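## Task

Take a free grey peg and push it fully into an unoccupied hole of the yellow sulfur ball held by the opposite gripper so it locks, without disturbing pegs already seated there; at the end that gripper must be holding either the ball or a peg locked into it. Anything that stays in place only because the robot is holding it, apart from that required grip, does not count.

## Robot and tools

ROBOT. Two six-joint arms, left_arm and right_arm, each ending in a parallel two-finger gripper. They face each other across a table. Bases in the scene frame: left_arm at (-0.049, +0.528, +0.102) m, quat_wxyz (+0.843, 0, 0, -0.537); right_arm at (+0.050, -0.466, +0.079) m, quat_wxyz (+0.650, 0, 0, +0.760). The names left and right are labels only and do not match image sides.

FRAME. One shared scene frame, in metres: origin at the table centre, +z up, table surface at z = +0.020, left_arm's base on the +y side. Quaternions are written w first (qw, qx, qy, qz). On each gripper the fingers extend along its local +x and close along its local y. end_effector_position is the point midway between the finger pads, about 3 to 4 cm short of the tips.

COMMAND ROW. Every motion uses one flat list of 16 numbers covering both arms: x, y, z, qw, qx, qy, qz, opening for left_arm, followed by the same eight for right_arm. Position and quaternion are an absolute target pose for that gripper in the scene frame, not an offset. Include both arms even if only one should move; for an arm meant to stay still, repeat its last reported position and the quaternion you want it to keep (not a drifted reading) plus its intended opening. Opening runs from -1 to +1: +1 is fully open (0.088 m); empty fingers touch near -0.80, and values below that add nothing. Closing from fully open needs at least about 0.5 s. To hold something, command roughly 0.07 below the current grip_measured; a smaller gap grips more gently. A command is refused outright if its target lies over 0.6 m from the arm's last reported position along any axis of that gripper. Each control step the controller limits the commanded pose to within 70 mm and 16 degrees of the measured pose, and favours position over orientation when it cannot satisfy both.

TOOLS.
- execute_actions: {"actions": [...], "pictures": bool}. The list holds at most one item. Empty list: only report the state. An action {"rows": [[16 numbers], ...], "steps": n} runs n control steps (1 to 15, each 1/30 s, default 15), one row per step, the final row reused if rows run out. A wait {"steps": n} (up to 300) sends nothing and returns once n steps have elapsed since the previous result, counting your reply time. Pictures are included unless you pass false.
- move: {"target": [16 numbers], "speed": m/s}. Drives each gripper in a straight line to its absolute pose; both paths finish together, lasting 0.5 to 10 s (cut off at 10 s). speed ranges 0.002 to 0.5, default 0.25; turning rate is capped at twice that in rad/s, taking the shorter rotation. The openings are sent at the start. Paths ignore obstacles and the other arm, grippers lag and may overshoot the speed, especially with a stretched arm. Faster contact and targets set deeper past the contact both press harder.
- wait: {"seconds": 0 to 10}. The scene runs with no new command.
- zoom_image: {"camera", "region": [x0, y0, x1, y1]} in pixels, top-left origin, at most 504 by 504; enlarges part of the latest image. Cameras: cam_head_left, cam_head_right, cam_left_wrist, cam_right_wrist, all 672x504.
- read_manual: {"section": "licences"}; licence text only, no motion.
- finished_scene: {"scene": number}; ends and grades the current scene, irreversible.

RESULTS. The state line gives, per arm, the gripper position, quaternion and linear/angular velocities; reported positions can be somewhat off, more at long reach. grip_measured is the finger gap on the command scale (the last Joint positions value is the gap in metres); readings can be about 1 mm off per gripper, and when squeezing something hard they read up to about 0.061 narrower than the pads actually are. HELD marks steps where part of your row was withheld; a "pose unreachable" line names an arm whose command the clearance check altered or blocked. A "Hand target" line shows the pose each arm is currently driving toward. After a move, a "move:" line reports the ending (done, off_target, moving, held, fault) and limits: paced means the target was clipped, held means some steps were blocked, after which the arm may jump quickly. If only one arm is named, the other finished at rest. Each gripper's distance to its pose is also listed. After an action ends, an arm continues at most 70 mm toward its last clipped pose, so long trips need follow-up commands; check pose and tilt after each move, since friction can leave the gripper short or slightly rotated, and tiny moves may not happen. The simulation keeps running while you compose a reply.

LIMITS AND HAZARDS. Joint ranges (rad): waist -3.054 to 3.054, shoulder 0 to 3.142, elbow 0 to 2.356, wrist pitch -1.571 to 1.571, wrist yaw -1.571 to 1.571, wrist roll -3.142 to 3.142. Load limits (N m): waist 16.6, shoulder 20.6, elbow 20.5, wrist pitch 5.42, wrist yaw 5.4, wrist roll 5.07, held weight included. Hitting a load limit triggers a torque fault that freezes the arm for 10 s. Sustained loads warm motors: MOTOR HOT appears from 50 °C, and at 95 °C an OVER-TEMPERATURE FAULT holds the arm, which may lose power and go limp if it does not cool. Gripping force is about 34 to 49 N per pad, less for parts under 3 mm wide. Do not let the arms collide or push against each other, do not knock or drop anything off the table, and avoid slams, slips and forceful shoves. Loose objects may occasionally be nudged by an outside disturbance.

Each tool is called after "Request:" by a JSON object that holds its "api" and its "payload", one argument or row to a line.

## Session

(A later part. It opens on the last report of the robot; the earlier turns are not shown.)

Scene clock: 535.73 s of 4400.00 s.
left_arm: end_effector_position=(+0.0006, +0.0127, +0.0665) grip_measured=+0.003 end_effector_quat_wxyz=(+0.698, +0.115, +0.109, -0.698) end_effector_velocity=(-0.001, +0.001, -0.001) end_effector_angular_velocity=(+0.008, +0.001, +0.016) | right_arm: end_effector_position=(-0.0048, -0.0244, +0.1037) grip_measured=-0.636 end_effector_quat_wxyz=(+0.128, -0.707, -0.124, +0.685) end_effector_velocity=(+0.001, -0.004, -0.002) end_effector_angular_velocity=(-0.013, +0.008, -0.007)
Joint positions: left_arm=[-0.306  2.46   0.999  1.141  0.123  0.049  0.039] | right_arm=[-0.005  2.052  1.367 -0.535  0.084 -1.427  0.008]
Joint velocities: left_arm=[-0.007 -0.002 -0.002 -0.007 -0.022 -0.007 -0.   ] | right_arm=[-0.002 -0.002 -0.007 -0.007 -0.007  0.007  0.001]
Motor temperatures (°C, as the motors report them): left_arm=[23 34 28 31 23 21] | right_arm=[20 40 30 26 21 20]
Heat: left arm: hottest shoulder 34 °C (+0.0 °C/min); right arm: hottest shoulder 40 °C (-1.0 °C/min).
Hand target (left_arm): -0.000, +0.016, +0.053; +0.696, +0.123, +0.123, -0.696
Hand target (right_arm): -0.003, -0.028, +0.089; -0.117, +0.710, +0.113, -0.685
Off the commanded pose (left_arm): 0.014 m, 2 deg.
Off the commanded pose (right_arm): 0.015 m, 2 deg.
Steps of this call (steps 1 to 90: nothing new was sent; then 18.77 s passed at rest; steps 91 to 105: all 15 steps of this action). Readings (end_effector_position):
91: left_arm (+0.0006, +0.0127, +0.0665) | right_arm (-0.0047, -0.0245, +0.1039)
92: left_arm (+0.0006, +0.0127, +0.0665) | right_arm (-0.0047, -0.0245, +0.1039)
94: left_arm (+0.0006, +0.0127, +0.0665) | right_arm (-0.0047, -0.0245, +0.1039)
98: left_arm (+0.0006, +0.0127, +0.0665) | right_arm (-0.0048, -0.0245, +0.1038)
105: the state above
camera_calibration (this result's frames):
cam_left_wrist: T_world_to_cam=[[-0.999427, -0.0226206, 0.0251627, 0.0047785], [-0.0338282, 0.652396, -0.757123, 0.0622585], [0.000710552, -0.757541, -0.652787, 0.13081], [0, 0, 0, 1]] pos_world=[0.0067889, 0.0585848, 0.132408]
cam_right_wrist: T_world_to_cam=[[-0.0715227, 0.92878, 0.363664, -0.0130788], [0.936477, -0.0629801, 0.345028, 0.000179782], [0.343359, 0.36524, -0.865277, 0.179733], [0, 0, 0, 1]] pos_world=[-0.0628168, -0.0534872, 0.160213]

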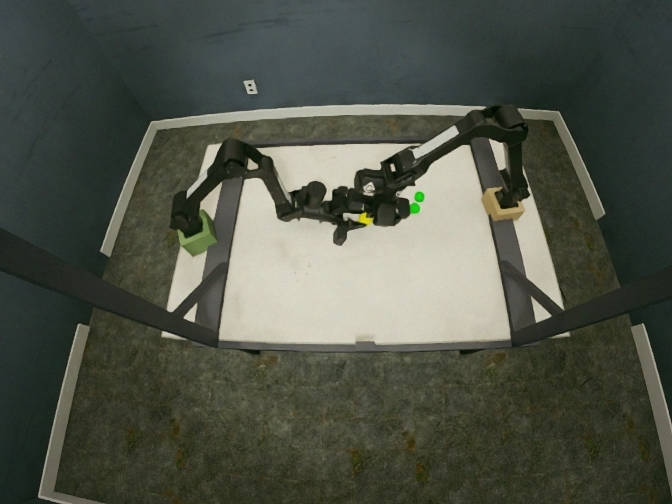

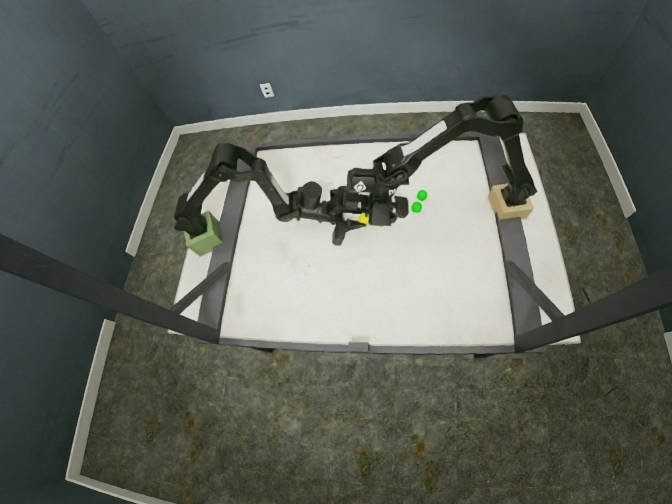

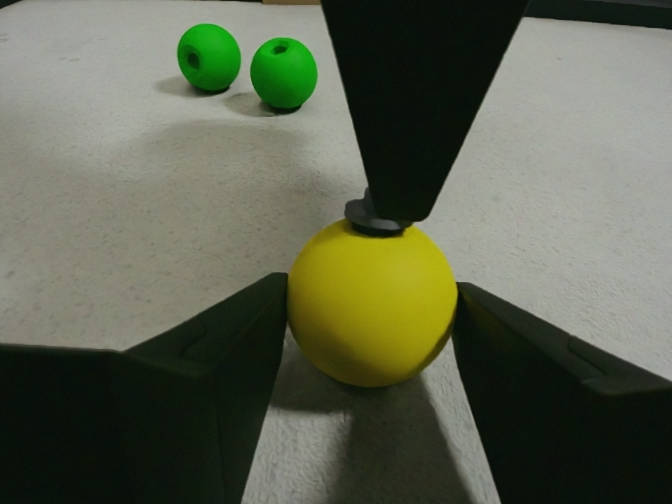

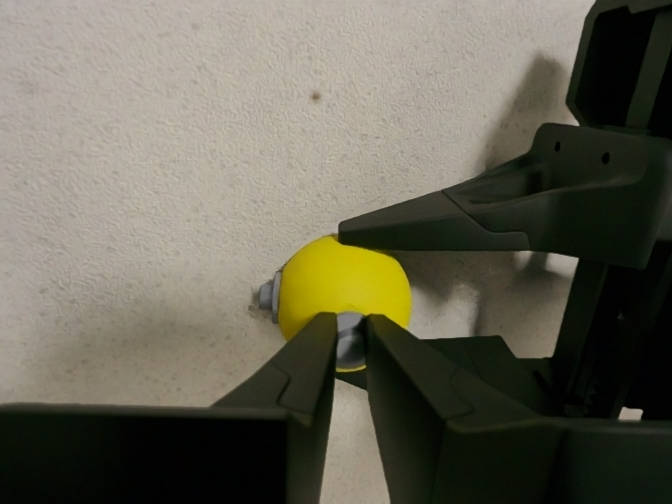

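Request:
{"api": "execute_actions", "payload": {
  "actions": [
    {"rows": [[0.0,0.016,0.053,0.6964,0.1228,0.1228,-0.6964,-0.07,-0.0031,-0.0280,0.0905,0.11749,-0.70968,-0.11346,0.68533,-0.62],[0.0,0.016,0.053,0.6964,0.1228,0.1228,-0.6964,-0.07,-0.0031,-0.0281,0.0921,0.11749,-0.70968,-0.11346,0.68533,-0.62],[0.0,0.016,0.053,0.6964,0.1228,0.1228,-0.6964,-0.07,-0.0031,-0.0282,0.0937,0.11749,-0.70968,-0.11346,0.68533,-0.62],[0.0,0.016,0.053,0.6964,0.1228,0.1228,-0.6964,-0.07,-0.0031,-0.0283,0.0953,0.11749,-0.70968,-0.11346,0.68533,-0.62],[0.0,0.016,0.053,0.6964,0.1228,0.1228,-0.6964,-0.07,-0.0031,-0.0284,0.0969,0.11749,-0.70968,-0.11346,0.68533,-0.62],[0.0,0.016,0.053,0.6964,0.1228,0.1228,-0.6964,-0.07,-0.0025,-0.0285,0.0985,0.11749,-0.70968,-0.11346,0.68533,-0.62],[0.0,0.016,0.053,0.6964,0.1228,0.1228,-0.6964,-0.07,-0.0019,-0.0285,0.0985,0.11749,-0.70968,-0.11346,0.68533,-0.62],[0.0,0.016,0.053,0.6964,0.1228,0.1228,-0.6964,-0.07,-0.0013,-0.0285,0.0985,0.11749,-0.70968,-0.11346,0.68533,-0.62],[0.0,0.016,0.053,0.6964,0.1228,0.1228,-0.6964,-0.07,-0.0007,-0.0285,0.0985,0.11749,-0.70968,-0.11346,0.68533,-0.62],[0.0,0.016,0.053,0.6964,0.1228,0.1228,-0.6964,-0.07,-0.0001,-0.0285,0.0985,0.11749,-0.70968,-0.11346,0.68533,-0.62],[0.0,0.016,0.053,0.6964,0.1228,0.1228,-0.6964,-0.07,0.0005,-0.0285,0.0985,0.11749,-0.70968,-0.11346,0.68533,-0.62],[0.0,0.016,0.053,0.6964,0.1228,0.1228,-0.6964,-0.07,0.0011,-0.0285,0.0985,0.11749,-0.70968,-0.11346,0.68533,-0.62],[0.0,0.016,0.053,0.6964,0.1228,0.1228,-0.6964,-0.07,0.0017,-0.0285,0.0985,0.11749,-0.70968,-0.11346,0.68533,-0.62],[0.0,0.016,0.053,0.6964,0.1228,0.1228,-0.6964,-0.07,0.0023,-0.0285,0.0985,0.11749,-0.70968,-0.11346,0.68533,-0.62]], "steps": 15}
  ],
  "pictures": false
}}

Request:
{"api": "wait", "payload": {
  "seconds": 0.3
}}

Request:
{"api": "zoom_image", "payload": {
  "camera": "cam_left_wrist",
  "region": [300, 110, 480, 290]
}}

Scene clock: 546.30 s of 4400.00 s.
left_arm: end_effector_position=(+0.0006, +0.0125, +0.0664) grip_measured=+0.003 end_effector_quat_wxyz=(+0.698, +0.114, +0.110, -0.698) end_effector_velocity=(+0.002, +0.002, -0.004) end_effector_angular_velocity=(+0.023, +0.003, +0.021) | right_arm: end_effector_position=(-0.0030, -0.0265, +0.1032) grip_measured=-0.623 end_effector_quat_wxyz=(+0.121, -0.706, -0.121, +0.687) end_effector_velocity=(+0.009, -0.004, -0.001) end_effector_angular_velocity=(-0.024, -0.009, +0.015)
Joint positions: left_arm=[-0.306  2.46   1.001  1.139  0.123  0.048  0.039] | right_arm=[-0.011  2.052  1.369 -0.55   0.077 -1.438  0.008]
Joint velocities: left_arm=[-0.002 -0.002 -0.002 -0.022 -0.022 -0.007 -0.   ] | right_arm=[-0.022 -0.002 -0.002 -0.022 -0.007 -0.037 -0.   ]
Motor temperatures (°C, as the motors report them): left_arm=[23 34 28 31 23 21] | right_arm=[20 40 30 26 21 20]
Heat: left arm: hottest shoulder 34 °C (+1.0 °C/min); right arm: hottest shoulder 40 °C (-1.0 °C/min).
Hand target (left_arm): -0.000, +0.016, +0.053; +0.696, +0.123, +0.123, -0.696
Hand target (right_arm): +0.002, -0.029, +0.099; -0.118, +0.710, +0.113, -0.685
Off the commanded pose (left_arm): 0.014 m, 2 deg.
Off the commanded pose (right_arm): 0.007 m, 1 deg.
Steps of this call (steps 1 to 90: nothing new was sent; then 7.07 s passed at rest; steps 91 to 105: all 15 steps of this action). Readings (end_effector_position):
91: left_arm (+0.0006, +0.0127, +0.0665) | right_arm (-0.0048, -0.0244, +0.1037)
92: left_arm (+0.0006, +0.0127, +0.0665) | right_arm (-0.0048, -0.0244, +0.1037)
94: left_arm (+0.0006, +0.0127, +0.0664) | right_arm (-0.0047, -0.0251, +0.1035)
98: left_arm (+0.0006, +0.0126, +0.0663) | right_arm (-0.0043, -0.0264, +0.1032)
105: the state above

Scene clock: 546.60 s of 4400.00 s.
left_arm: end_effector_position=(+0.0007, +0.0125, +0.0663) grip_measured=+0.003 end_effector_quat_wxyz=(+0.698, +0.114, +0.110, -0.698) end_effector_velocity=(+0.000, -0.002, +0.003) end_effector_angular_velocity=(-0.012, +0.003, +0.007) | right_arm: end_effector_position=(-0.0028, -0.0265, +0.1032) grip_measured=-0.623 end_effector_quat_wxyz=(+0.121, -0.706, -0.122, +0.687) end_effector_velocity=(+0.000, -0.002, -0.000) end_effector_angular_velocity=(-0.008, +0.003, +0.007)
Joint positions: left_arm=[-0.306  2.46   1.001  1.139  0.123  0.047  0.039] | right_arm=[-0.012  2.052  1.369 -0.55   0.075 -1.44   0.008]
Joint velocities: left_arm=[-0.002 -0.002  0.002  0.007 -0.007 -0.007 -0.   ] | right_arm=[-0.002 -0.002 -0.002 -0.007 -0.007 -0.007 -0.   ]
Motor temperatures (°C, as the motors report them): left_arm=[23 34 28 31 23 21] | right_arm=[20 40 30 26 21 20]
Heat: left arm: hottest shoulder 34 °C (+1.0 °C/min); right arm: hottest shoulder 40 °C (-1.0 °C/min).
Hand target (left_arm): +0.000, +0.016, +0.053; +0.696, +0.123, +0.123, -0.696
Hand target (right_arm): +0.002, -0.029, +0.099; -0.118, +0.710, +0.113, -0.685
Off the commanded pose (left_arm): 0.014 m, 2 deg.
Off the commanded pose (right_arm): 0.007 m, 1 deg.
Steps of this call (steps 1 to 9: nothing new was sent). Readings (end_effector_position):
1: left_arm (+0.0007, +0.0125, +0.0663) | right_arm (-0.0028, -0.0265, +0.1032)
2: left_arm (+0.0007, +0.0125, +0.0663) | right_arm (-0.0027, -0.0265, +0.1032)
4: left_arm (+0.0007, +0.0125, +0.0663) | right_arm (-0.0028, -0.0265, +0.1032)
8: left_arm (+0.0007, +0.0125, +0.0663) | right_arm (-0.0028, -0.0265, +0.1032)
9: the state above
camera_calibration (this result's frames):
cam_left_wrist: T_world_to_cam=[[-0.999371, -0.023479, 0.0265742, 0.00477806], [-0.0354582, 0.652949, -0.756571, 0.0622127], [0.000411913, -0.757038, -0.653371, 0.130587], [0, 0, 0, 1]] pos_world=[0.00692721, 0.0583497, 0.132263]
cam_right_wrist: T_world_to_cam=[[-0.0781521, 0.93308, 0.351075, -0.00948517], [0.937754, -0.050728, 0.343576, -0.00117206], [0.338393, 0.356073, -0.871035, 0.179713], [0, 0, 0, 1]] pos_world=[-0.0604557, -0.0551998, 0.160269]

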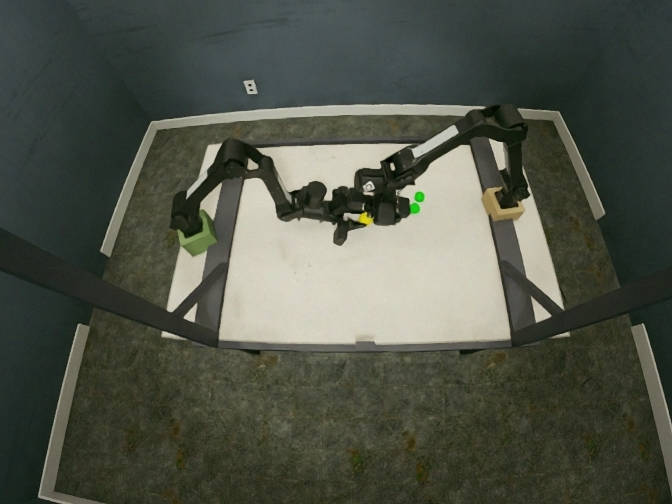

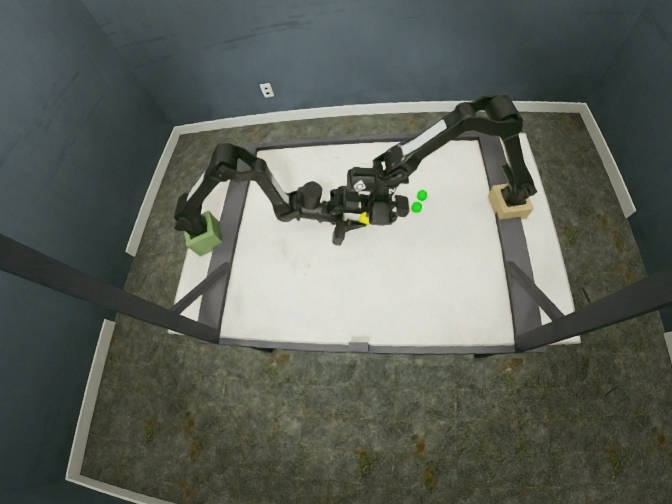

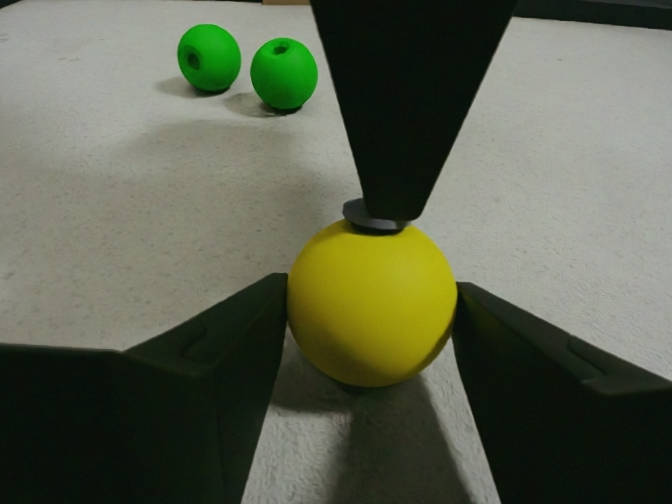

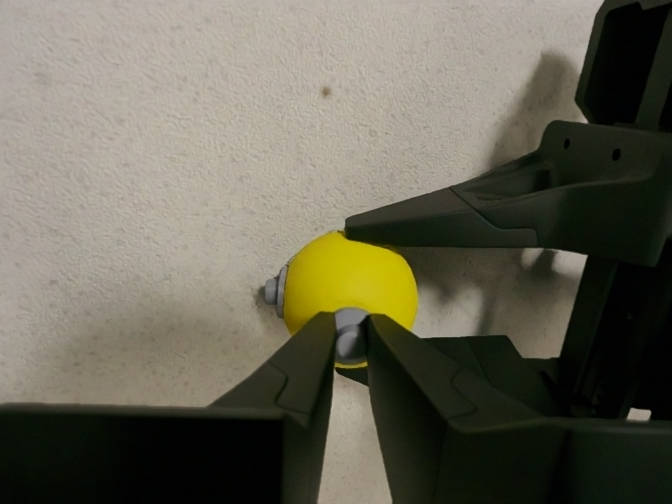

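Region (300, 110, 480, 290) of cam_left_wrist's 672x504 image, scaled by 2.800, with more detail than that image has.

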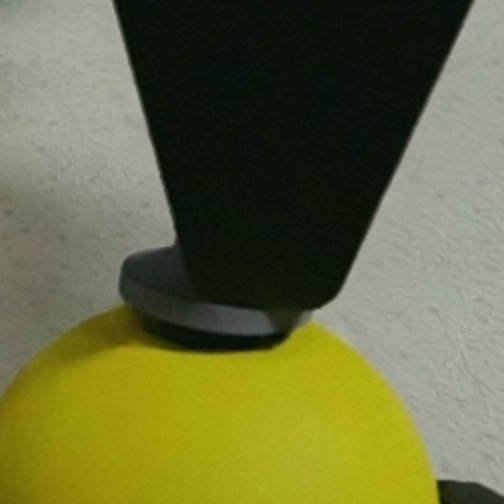

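Request:
{"api": "execute_actions", "payload": {
  "actions": [
    {"rows": [[0.0,0.016,0.053,0.6964,0.1228,0.1228,-0.6964,-0.07,0.0010,-0.0282,0.0987,0.11749,-0.70968,-0.11346,0.68533,-0.61],[0.0,0.016,0.053,0.6964,0.1228,0.1228,-0.6964,-0.07,0.0010,-0.0279,0.0989,0.11749,-0.70968,-0.11346,0.68533,-0.605],[0.0,0.016,0.053,0.6964,0.1228,0.1228,-0.6964,-0.07,0.0010,-0.0276,0.0991,0.11749,-0.70968,-0.11346,0.68533,-0.60],[0.0,0.016,0.053,0.6964,0.1228,0.1228,-0.6964,-0.07,0.0010,-0.0273,0.0993,0.11749,-0.70968,-0.11346,0.68533,-0.595],[0.0,0.016,0.053,0.6964,0.1228,0.1228,-0.6964,-0.07,0.0010,-0.0270,0.0995,0.11749,-0.70968,-0.11346,0.68533,-0.59],[0.0,0.016,0.053,0.6964,0.1228,0.1228,-0.6964,-0.07,0.0012,-0.0267,0.0997,0.11749,-0.70968,-0.11346,0.68533,-0.59],[0.0,0.016,0.053,0.6964,0.1228,0.1228,-0.6964,-0.07,0.0014,-0.0264,0.0999,0.11749,-0.70968,-0.11346,0.68533,-0.59],[0.0,0.016,0.053,0.6964,0.1228,0.1228,-0.6964,-0.07,0.0016,-0.0261,0.1001,0.11749,-0.70968,-0.11346,0.68533,-0.59],[0.0,0.016,0.053,0.6964,0.1228,0.1228,-0.6964,-0.07,0.0018,-0.0258,0.1003,0.11749,-0.70968,-0.11346,0.68533,-0.59],[0.0,0.016,0.053,0.6964,0.1228,0.1228,-0.6964,-0.07,0.0020,-0.0255,0.1005,0.11749,-0.70968,-0.11346,0.68533,-0.59],[0.0,0.016,0.053,0.6964,0.1228,0.1228,-0.6964,-0.07,0.0022,-0.0255,0.1005,0.11749,-0.70968,-0.11346,0.68533,-0.59]], "steps": 15}
  ]
}}

Request:
{"api": "zoom_image", "payload": {
  "camera": "cam_left_wrist",
  "region": [300, 110, 480, 290]
}}

Request:
{"api": "zoom_image", "payload": {
  "camera": "cam_right_wrist",
  "region": [270, 240, 430, 400]
}}

Scene clock: 557.40 s of 4400.00 s.
left_arm: end_effector_position=(+0.0007, +0.0125, +0.0663) grip_measured=+0.003 end_effector_quat_wxyz=(+0.698, +0.114, +0.110, -0.698) end_effector_velocity=(-0.002, -0.003, +0.005) end_effector_angular_velocity=(-0.017, +0.021, -0.003) | right_arm: end_effector_position=(+0.0008, -0.0262, +0.1051) grip_measured=-0.594 end_effector_quat_wxyz=(+0.121, -0.707, -0.117, +0.686) end_effector_velocity=(+0.003, -0.005, -0.001) end_effector_angular_velocity=(-0.025, +0.015, +0.002)
Joint positions: left_arm=[-0.306  2.46   1.001  1.139  0.123  0.047  0.039] | right_arm=[-0.02   2.052  1.379 -0.566  0.075 -1.44   0.01 ]
Joint velocities: left_arm=[-0.002 -0.002  0.007  0.007  0.007 -0.022 -0.   ] | right_arm=[-0.012 -0.002 -0.002 -0.022 -0.022 -0.007 -0.   ]
Motor temperatures (°C, as the motors report them): left_arm=[23 34 28 31 23 21] | right_arm=[20 41 30 25 21 20]
Heat: left arm: hottest shoulder 34 °C (+1.0 °C/min); right arm: hottest shoulder 41 °C (+0.0 °C/min).
Hand target (left_arm): -0.000, +0.016, +0.053; +0.696, +0.123, +0.123, -0.696
Hand target (right_arm): +0.002, -0.026, +0.100; -0.117, +0.710, +0.113, -0.685
Off the commanded pose (left_arm): 0.014 m, 2 deg.
Off the commanded pose (right_arm): 0.005 m, 1 deg.
Steps of this call (steps 1 to 90: nothing new was sent; then 7.30 s passed at rest; steps 91 to 105: all 15 steps of this action). Readings (end_effector_position):
91: left_arm (+0.0007, +0.0125, +0.0663) | right_arm (-0.0028, -0.0264, +0.1033)
92: left_arm (+0.0007, +0.0125, +0.0663) | right_arm (-0.0028, -0.0264, +0.1034)
94: left_arm (+0.0007, +0.0125, +0.0663) | right_arm (-0.0028, -0.0264, +0.1038)
98: left_arm (+0.0007, +0.0125, +0.0663) | right_arm (-0.0023, -0.0265, +0.1044)
105: the state above
camera_calibration (this result's frames):
cam_left_wrist: T_world_to_cam=[[-0.999371, -0.023479, 0.0265742, 0.00477806], [-0.0354582, 0.652949, -0.756571, 0.0622127], [0.000411913, -0.757038, -0.653371, 0.130587], [0, 0, 0, 1]] pos_world=[0.00692721, 0.0583497, 0.132263]
cam_right_wrist: T_world_to_cam=[[-0.0717258, 0.935739, 0.345324, -0.00945043], [0.936983, -0.0554759, 0.344942, -0.0054067], [0.341933, 0.348304, -0.872792, 0.18007], [0, 0, 0, 1]] pos_world=[-0.0571838, -0.0541761, 0.162292]

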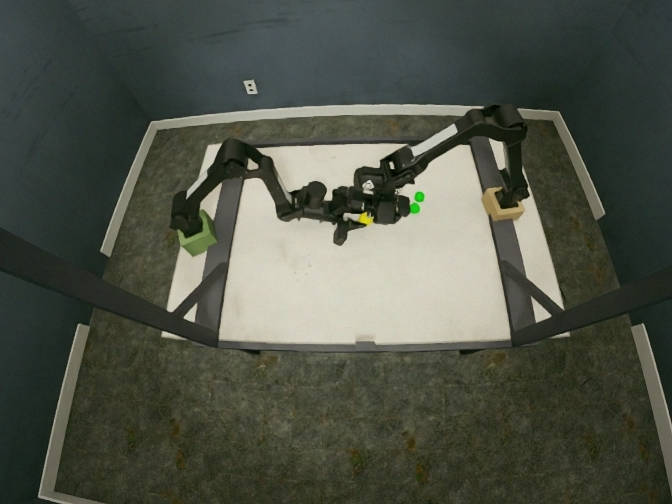

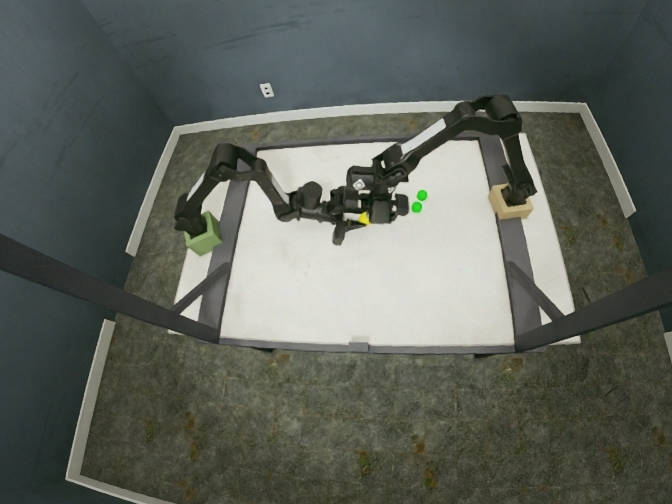

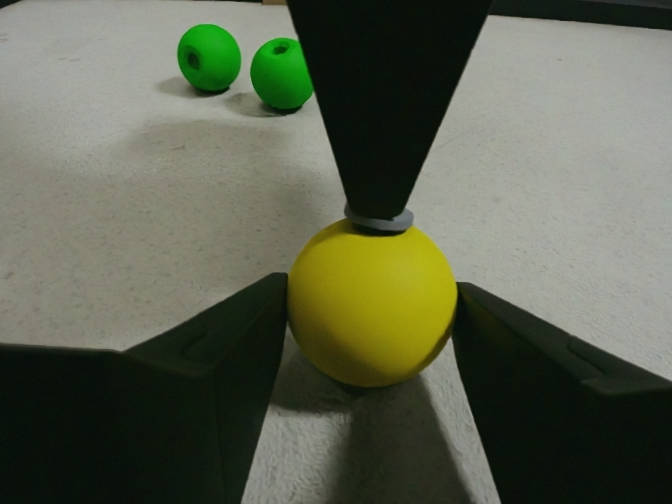

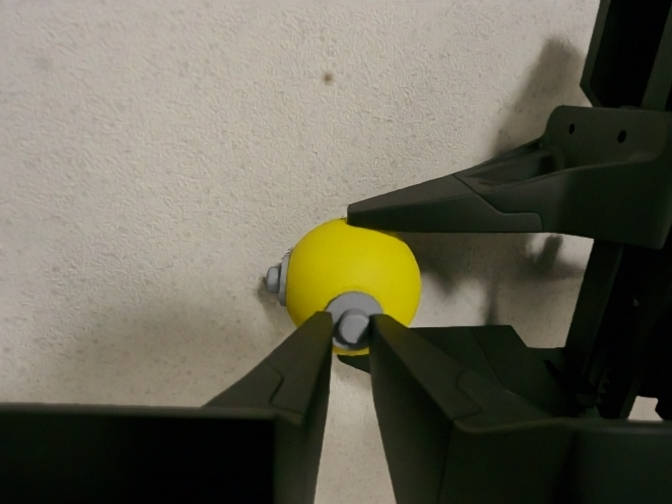

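Region (300, 110, 480, 290) of cam_left_wrist's 672x504 image, scaled by 2.800, with more detail than that image has.

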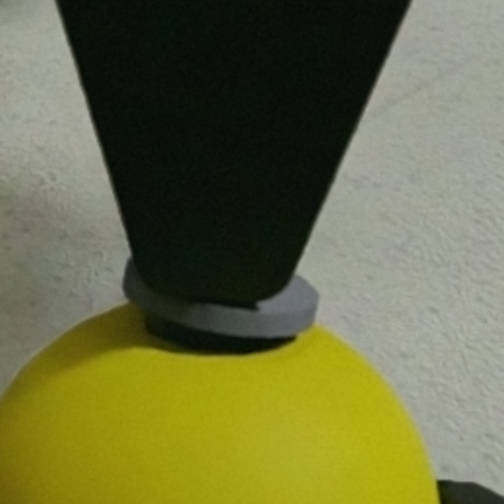

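Region (270, 240, 430, 400) of cam_right_wrist's 672x504 image, scaled by 3.150, with more detail than that image has.

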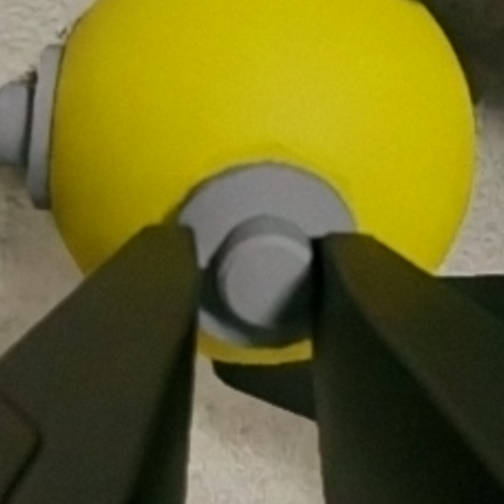

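Request:
{"api": "move", "payload": {
  "target": [0.0,0.016,0.053,0.6964,0.1228,0.1228,-0.6964,-0.07,0.0022,-0.0275,0.0889,0.11749,-0.70968,-0.11346,0.68533,-0.59],
  "speed": 0.01
}}

Request:
{"api": "zoom_image", "payload": {
  "camera": "cam_left_wrist",
  "region": [300, 110, 480, 290]
}}

Request:
{"api": "zoom_image", "payload": {
  "camera": "cam_right_wrist",
  "region": [270, 240, 430, 400]
}}

Scene clock: 566.63 s of 4400.00 s.
left_arm: end_effector_position=(+0.0007, +0.0125, +0.0664) grip_measured=+0.003 end_effector_quat_wxyz=(+0.698, +0.114, +0.109, -0.698) end_effector_velocity=(-0.000, +0.001, -0.001) end_effector_angular_velocity=(+0.008, -0.008, +0.002) | right_arm: end_effector_position=(+0.0011, -0.0237, +0.1027) grip_measured=-0.593 end_effector_quat_wxyz=(+0.128, -0.706, -0.123, +0.685) end_effector_velocity=(+0.000, -0.004, -0.002) end_effector_angular_velocity=(-0.013, +0.003, +0.007)
Joint positions: left_arm=[-0.306  2.46   1.001  1.14   0.123  0.047  0.039] | right_arm=[-0.021  2.054  1.365 -0.532  0.078 -1.441  0.01 ]
Joint velocities: left_arm=[-0.002 -0.002 -0.002 -0.007 -0.007  0.007 -0.   ] | right_arm=[-0.002 -0.002 -0.007 -0.007 -0.007 -0.007  0.   ]
Motor temperatures (°C, as the motors report them): left_arm=[23 34 28 31 23 21] | right_arm=[20 41 31 25 21 20]
Heat: left arm: hottest shoulder 34 °C (+1.0 °C/min); right arm: hottest shoulder 41 °C (-1.0 °C/min).
Hand target (left_arm): -0.000, +0.016, +0.053; +0.696, +0.123, +0.123, -0.696
Hand target (right_arm): +0.002, -0.028, +0.089; -0.118, +0.710, +0.114, -0.685
Off the commanded pose (left_arm): 0.014 m, 2 deg.
Off the commanded pose (right_arm): 0.014 m, 2 deg.
After step 90, 4.37 s passed at rest.
move: off_target (left_arm, right_arm)
camera_calibration (this result's frames):
cam_left_wrist: T_world_to_cam=[[-0.999374, -0.0234589, 0.0264922, 0.00478468], [-0.0353826, 0.652377, -0.757068, 0.0624057], [0.000477066, -0.757532, -0.652798, 0.130619], [0, 0, 0, 1]] pos_world=[0.00692745, 0.0583479, 0.132386]
cam_right_wrist: T_world_to_cam=[[-0.0705349, 0.929164, 0.362875, -0.0129673], [0.93701, -0.063045, 0.343565, -0.0047993], [0.342106, 0.364251, -0.86619, 0.176694], [0, 0, 0, 1]] pos_world=[-0.0568657, -0.0526148, 0.159405]

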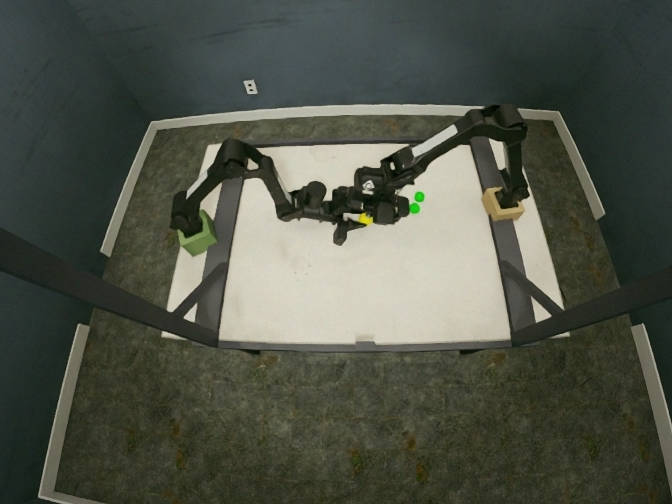

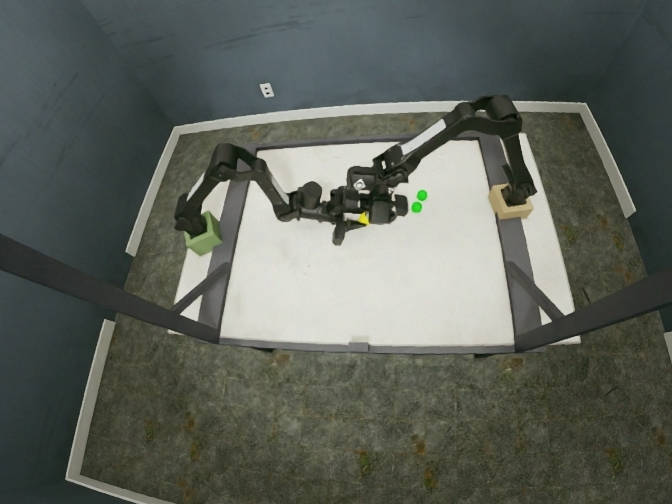

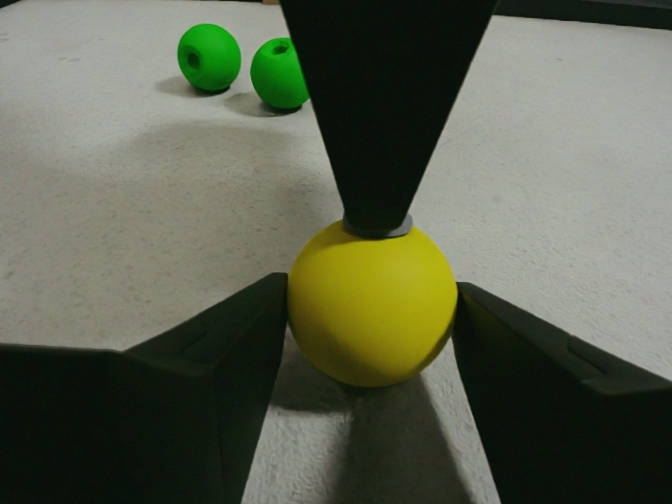

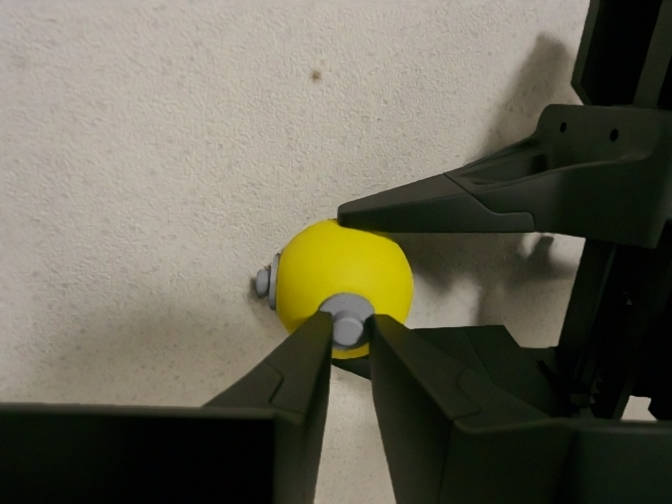

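Region (300, 110, 480, 290) of cam_left_wrist's 672x504 image, scaled by 2.800, with more detail than that image has.

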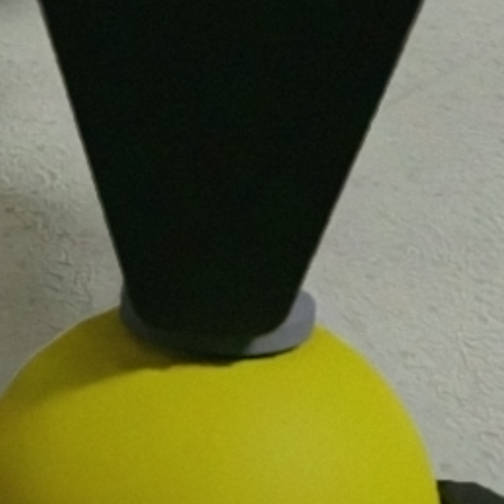

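Region (270, 240, 430, 400) of cam_right_wrist's 672x504 image, scaled by 3.150, with more detail than that image has.

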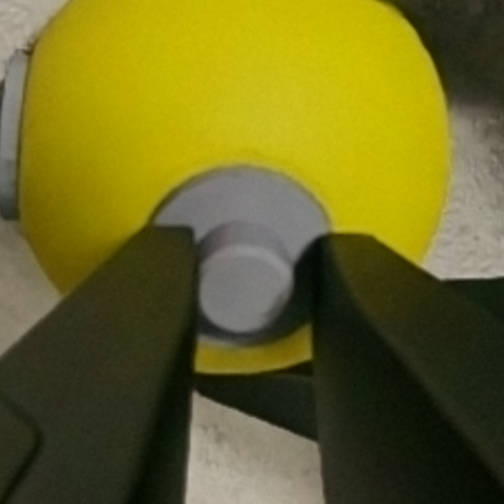

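Request:
{"api": "move", "payload": {
  "target": [0.0,0.016,0.053,0.6964,0.1228,0.1228,-0.6964,-0.07,0.0022,-0.0290,0.0835,0.11749,-0.70968,-0.11346,0.68533,-0.62],
  "speed": 0.006
}}

Request:
{"api": "zoom_image", "payload": {
  "camera": "cam_left_wrist",
  "region": [300, 110, 480, 290]
}}

Request:
{"api": "zoom_image", "payload": {
  "camera": "cam_right_wrist",
  "region": [270, 240, 430, 400]
}}

Scene clock: 576.80 s of 4400.00 s.
left_arm: end_effector_position=(+0.0007, +0.0124, +0.0665) grip_measured=+0.003 end_effector_quat_wxyz=(+0.698, +0.114, +0.109, -0.698) end_effector_velocity=(-0.000, -0.000, +0.002) end_effector_angular_velocity=(-0.007, -0.010, +0.002) | right_arm: end_effector_position=(+0.0013, -0.0244, +0.0999) grip_measured=-0.616 end_effector_quat_wxyz=(+0.130, -0.706, -0.124, +0.685) end_effector_velocity=(+0.002, -0.001, +0.002) end_effector_angular_velocity=(-0.002, -0.015, +0.016)
Joint positions: left_arm=[-0.306  2.46   1.001  1.14   0.123  0.047  0.039] | right_arm=[-0.021  2.054  1.352 -0.514  0.078 -1.441  0.009]
Joint velocities: left_arm=[-0.002 -0.002 -0.002  0.007 -0.007  0.007 -0.   ] | right_arm=[-0.002 -0.007 -0.002 -0.007  0.007 -0.022 -0.   ]
Motor temperatures (°C, as the motors report them): left_arm=[23 34 28 31 23 21] | right_arm=[20 41 30 26 21 20]
Heat: left arm: hottest shoulder 34 °C (+0.0 °C/min); right arm: hottest shoulder 41 °C (+0.0 °C/min).
Hand target (left_arm): -0.000, +0.016, +0.053; +0.696, +0.123, +0.123, -0.696
Hand target (right_arm): +0.002, -0.030, +0.084; -0.117, +0.710, +0.113, -0.685
Off the commanded pose (left_arm): 0.014 m, 2 deg.
Off the commanded pose (right_arm): 0.017 m, 2 deg.
After step 90, 3.60 s passed at rest.
move: off_target (left_arm, right_arm)
camera_calibration (this result's frames):
cam_left_wrist: T_world_to_cam=[[-0.999375, -0.0234489, 0.0264513, 0.00478799], [-0.0353449, 0.652091, -0.757317, 0.0625022], [0.000509621, -0.757778, -0.652512, 0.130634], [0, 0, 0, 1]] pos_world=[0.00692756, 0.058347, 0.132448]
cam_right_wrist: T_world_to_cam=[[-0.0703529, 0.927778, 0.366441, -0.0116453], [0.937058, -0.0644828, 0.343167, -0.00401943], [0.342012, 0.367519, -0.864845, 0.174408], [0, 0, 0, 1]] pos_world=[-0.0567024, -0.0535532, 0.156482]

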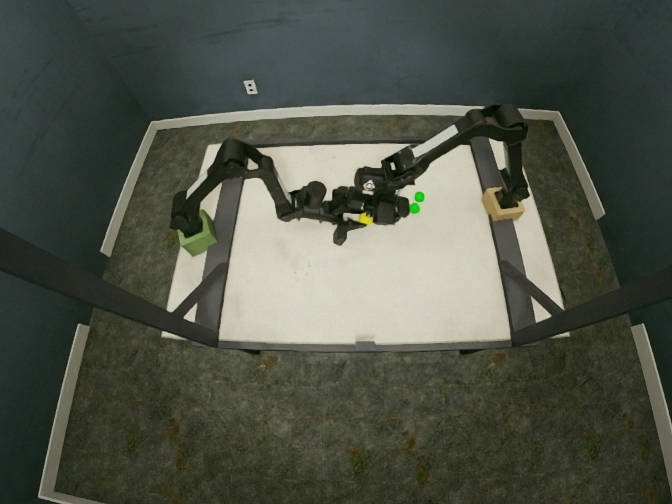

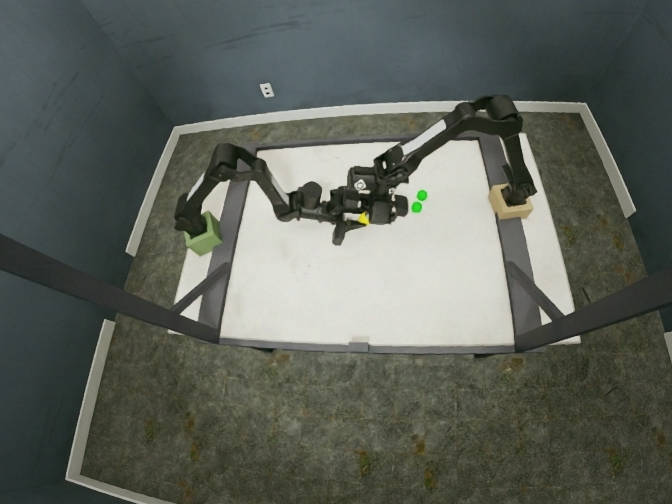

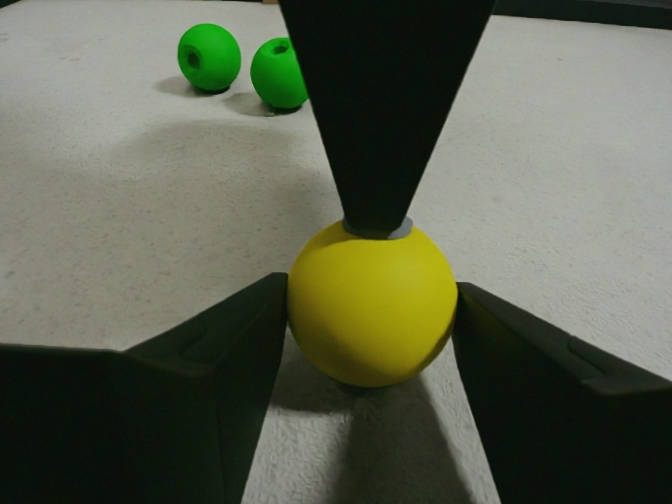

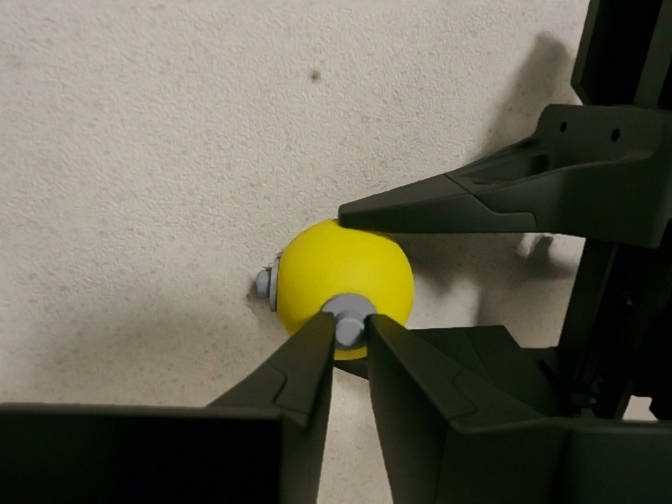

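Region (300, 110, 480, 290) of cam_left_wrist's 672x504 image, scaled by 2.800, with more detail than that image has.

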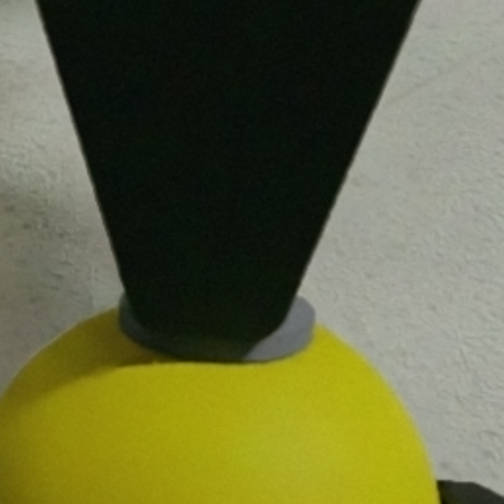

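Region (270, 240, 430, 400) of cam_right_wrist's 672x504 image, scaled by 3.150, with more detail than that image has.

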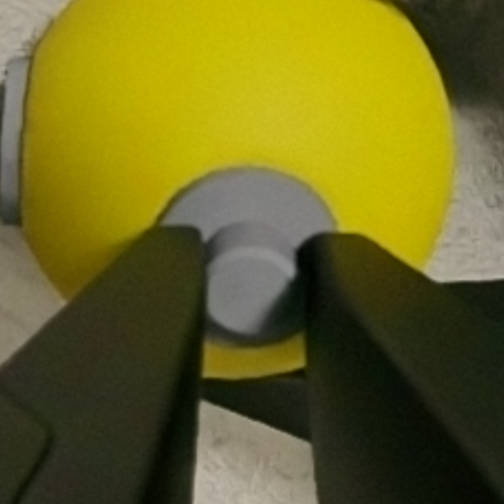

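Request:
{"api": "move", "payload": {
  "target": [0.0,0.016,0.053,0.6964,0.1228,0.1228,-0.6964,-0.07,0.0022,-0.0280,0.0790,0.11749,-0.70968,-0.11346,0.68533,-0.62],
  "speed": 0.008
}}

Request:
{"api": "zoom_image", "payload": {
  "camera": "cam_left_wrist",
  "region": [300, 110, 480, 290]
}}

Scene clock: 586.43 s of 4400.00 s.
left_arm: end_effector_position=(+0.0007, +0.0124, +0.0667) grip_measured=+0.003 end_effector_quat_wxyz=(+0.698, +0.114, +0.109, -0.698) end_effector_velocity=(+0.000, +0.001, -0.001) end_effector_angular_velocity=(+0.007, -0.004, -0.007) | right_arm: end_effector_position=(+0.0012, -0.0241, +0.0999) grip_measured=-0.616 end_effector_quat_wxyz=(+0.132, -0.705, -0.126, +0.685) end_effector_velocity=(+0.002, +0.001, +0.001) end_effector_angular_velocity=(+0.008, -0.008, +0.002)
Joint positions: left_arm=[-0.306  2.46   1.001  1.141  0.123  0.047  0.039] | right_arm=[-0.021  2.051  1.346 -0.505  0.078 -1.441  0.009]
Joint velocities: left_arm=[ 0.002 -0.002 -0.002 -0.007  0.007  0.007 -0.   ] | right_arm=[-0.002 -0.002 -0.002  0.007  0.007 -0.007 -0.   ]
Motor temperatures (°C, as the motors report them): left_arm=[23 35 28 31 23 21] | right_arm=[20 41 30 27 21 20]
Heat: left arm: hottest shoulder 35 °C (+1.0 °C/min); right arm: hottest shoulder 41 °C (+1.0 °C/min).
Hand target (left_arm): -0.000, +0.016, +0.053; +0.696, +0.123, +0.123, -0.696
Hand target (right_arm): +0.002, -0.029, +0.080; -0.117, +0.710, +0.113, -0.685
Off the commanded pose (left_arm): 0.014 m, 2 deg.
Off the commanded pose (right_arm): 0.021 m, 2 deg.
After step 90, 3.77 s passed at rest.
move: off_target (left_arm, right_arm)
camera_calibration (this result's frames):
cam_left_wrist: T_world_to_cam=[[-0.999378, -0.0234289, 0.0263693, 0.00479464], [-0.0352693, 0.651517, -0.757813, 0.0626953], [0.000574688, -0.758272, -0.651938, 0.130666], [0, 0, 0, 1]] pos_world=[0.00692778, 0.0583453, 0.132571]
cam_right_wrist: T_world_to_cam=[[-0.0700658, 0.925685, 0.371749, -0.0124319], [0.937325, -0.0664252, 0.342067, -0.00388978], [0.34134, 0.372417, -0.863014, 0.174215], [0, 0, 0, 1]] pos_world=[-0.0566918, -0.0536311, 0.156302]

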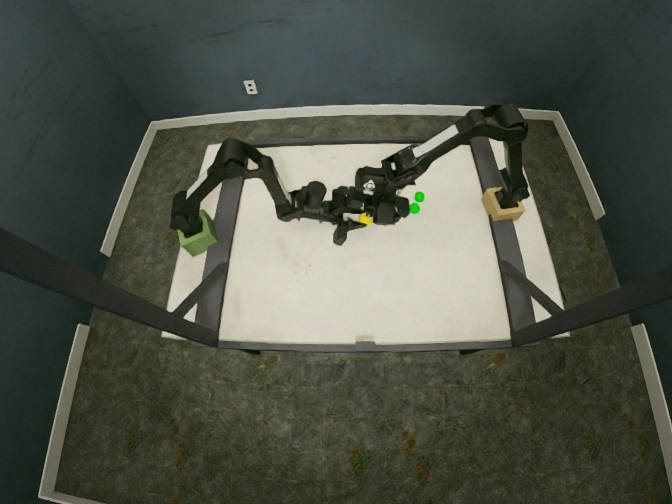

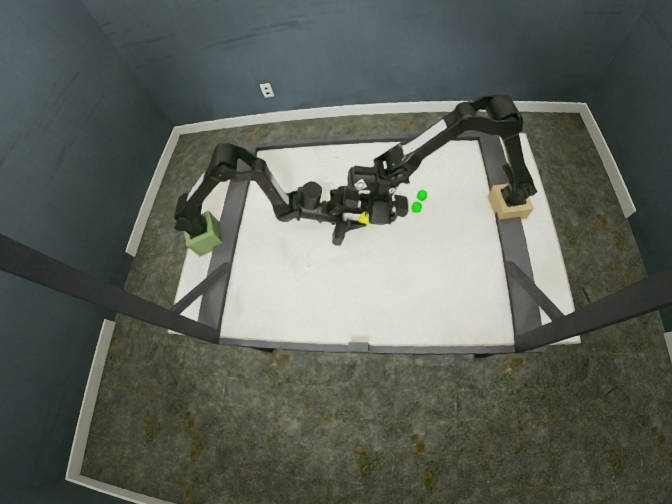

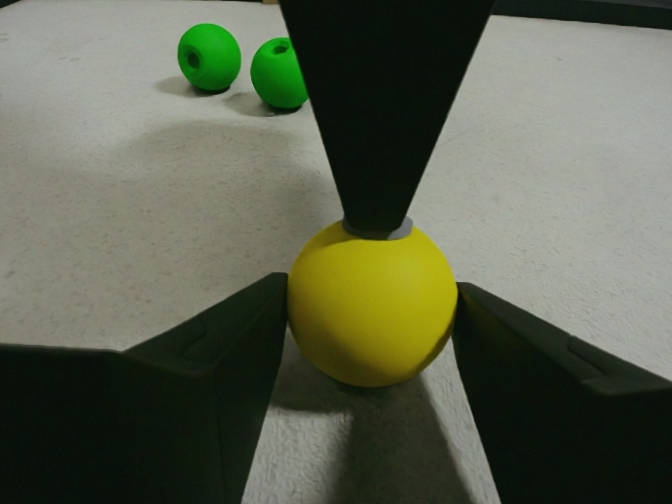

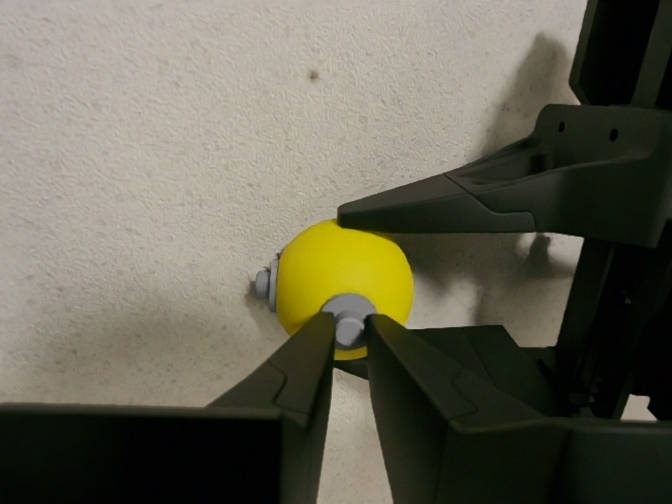

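Region (300, 110, 480, 290) of cam_left_wrist's 672x504 image, scaled by 2.800, with more detail than that image has.

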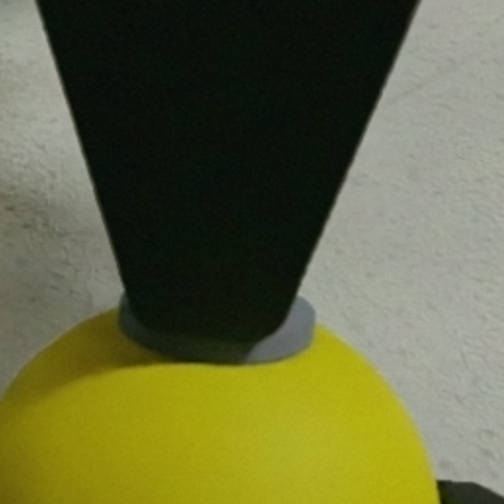

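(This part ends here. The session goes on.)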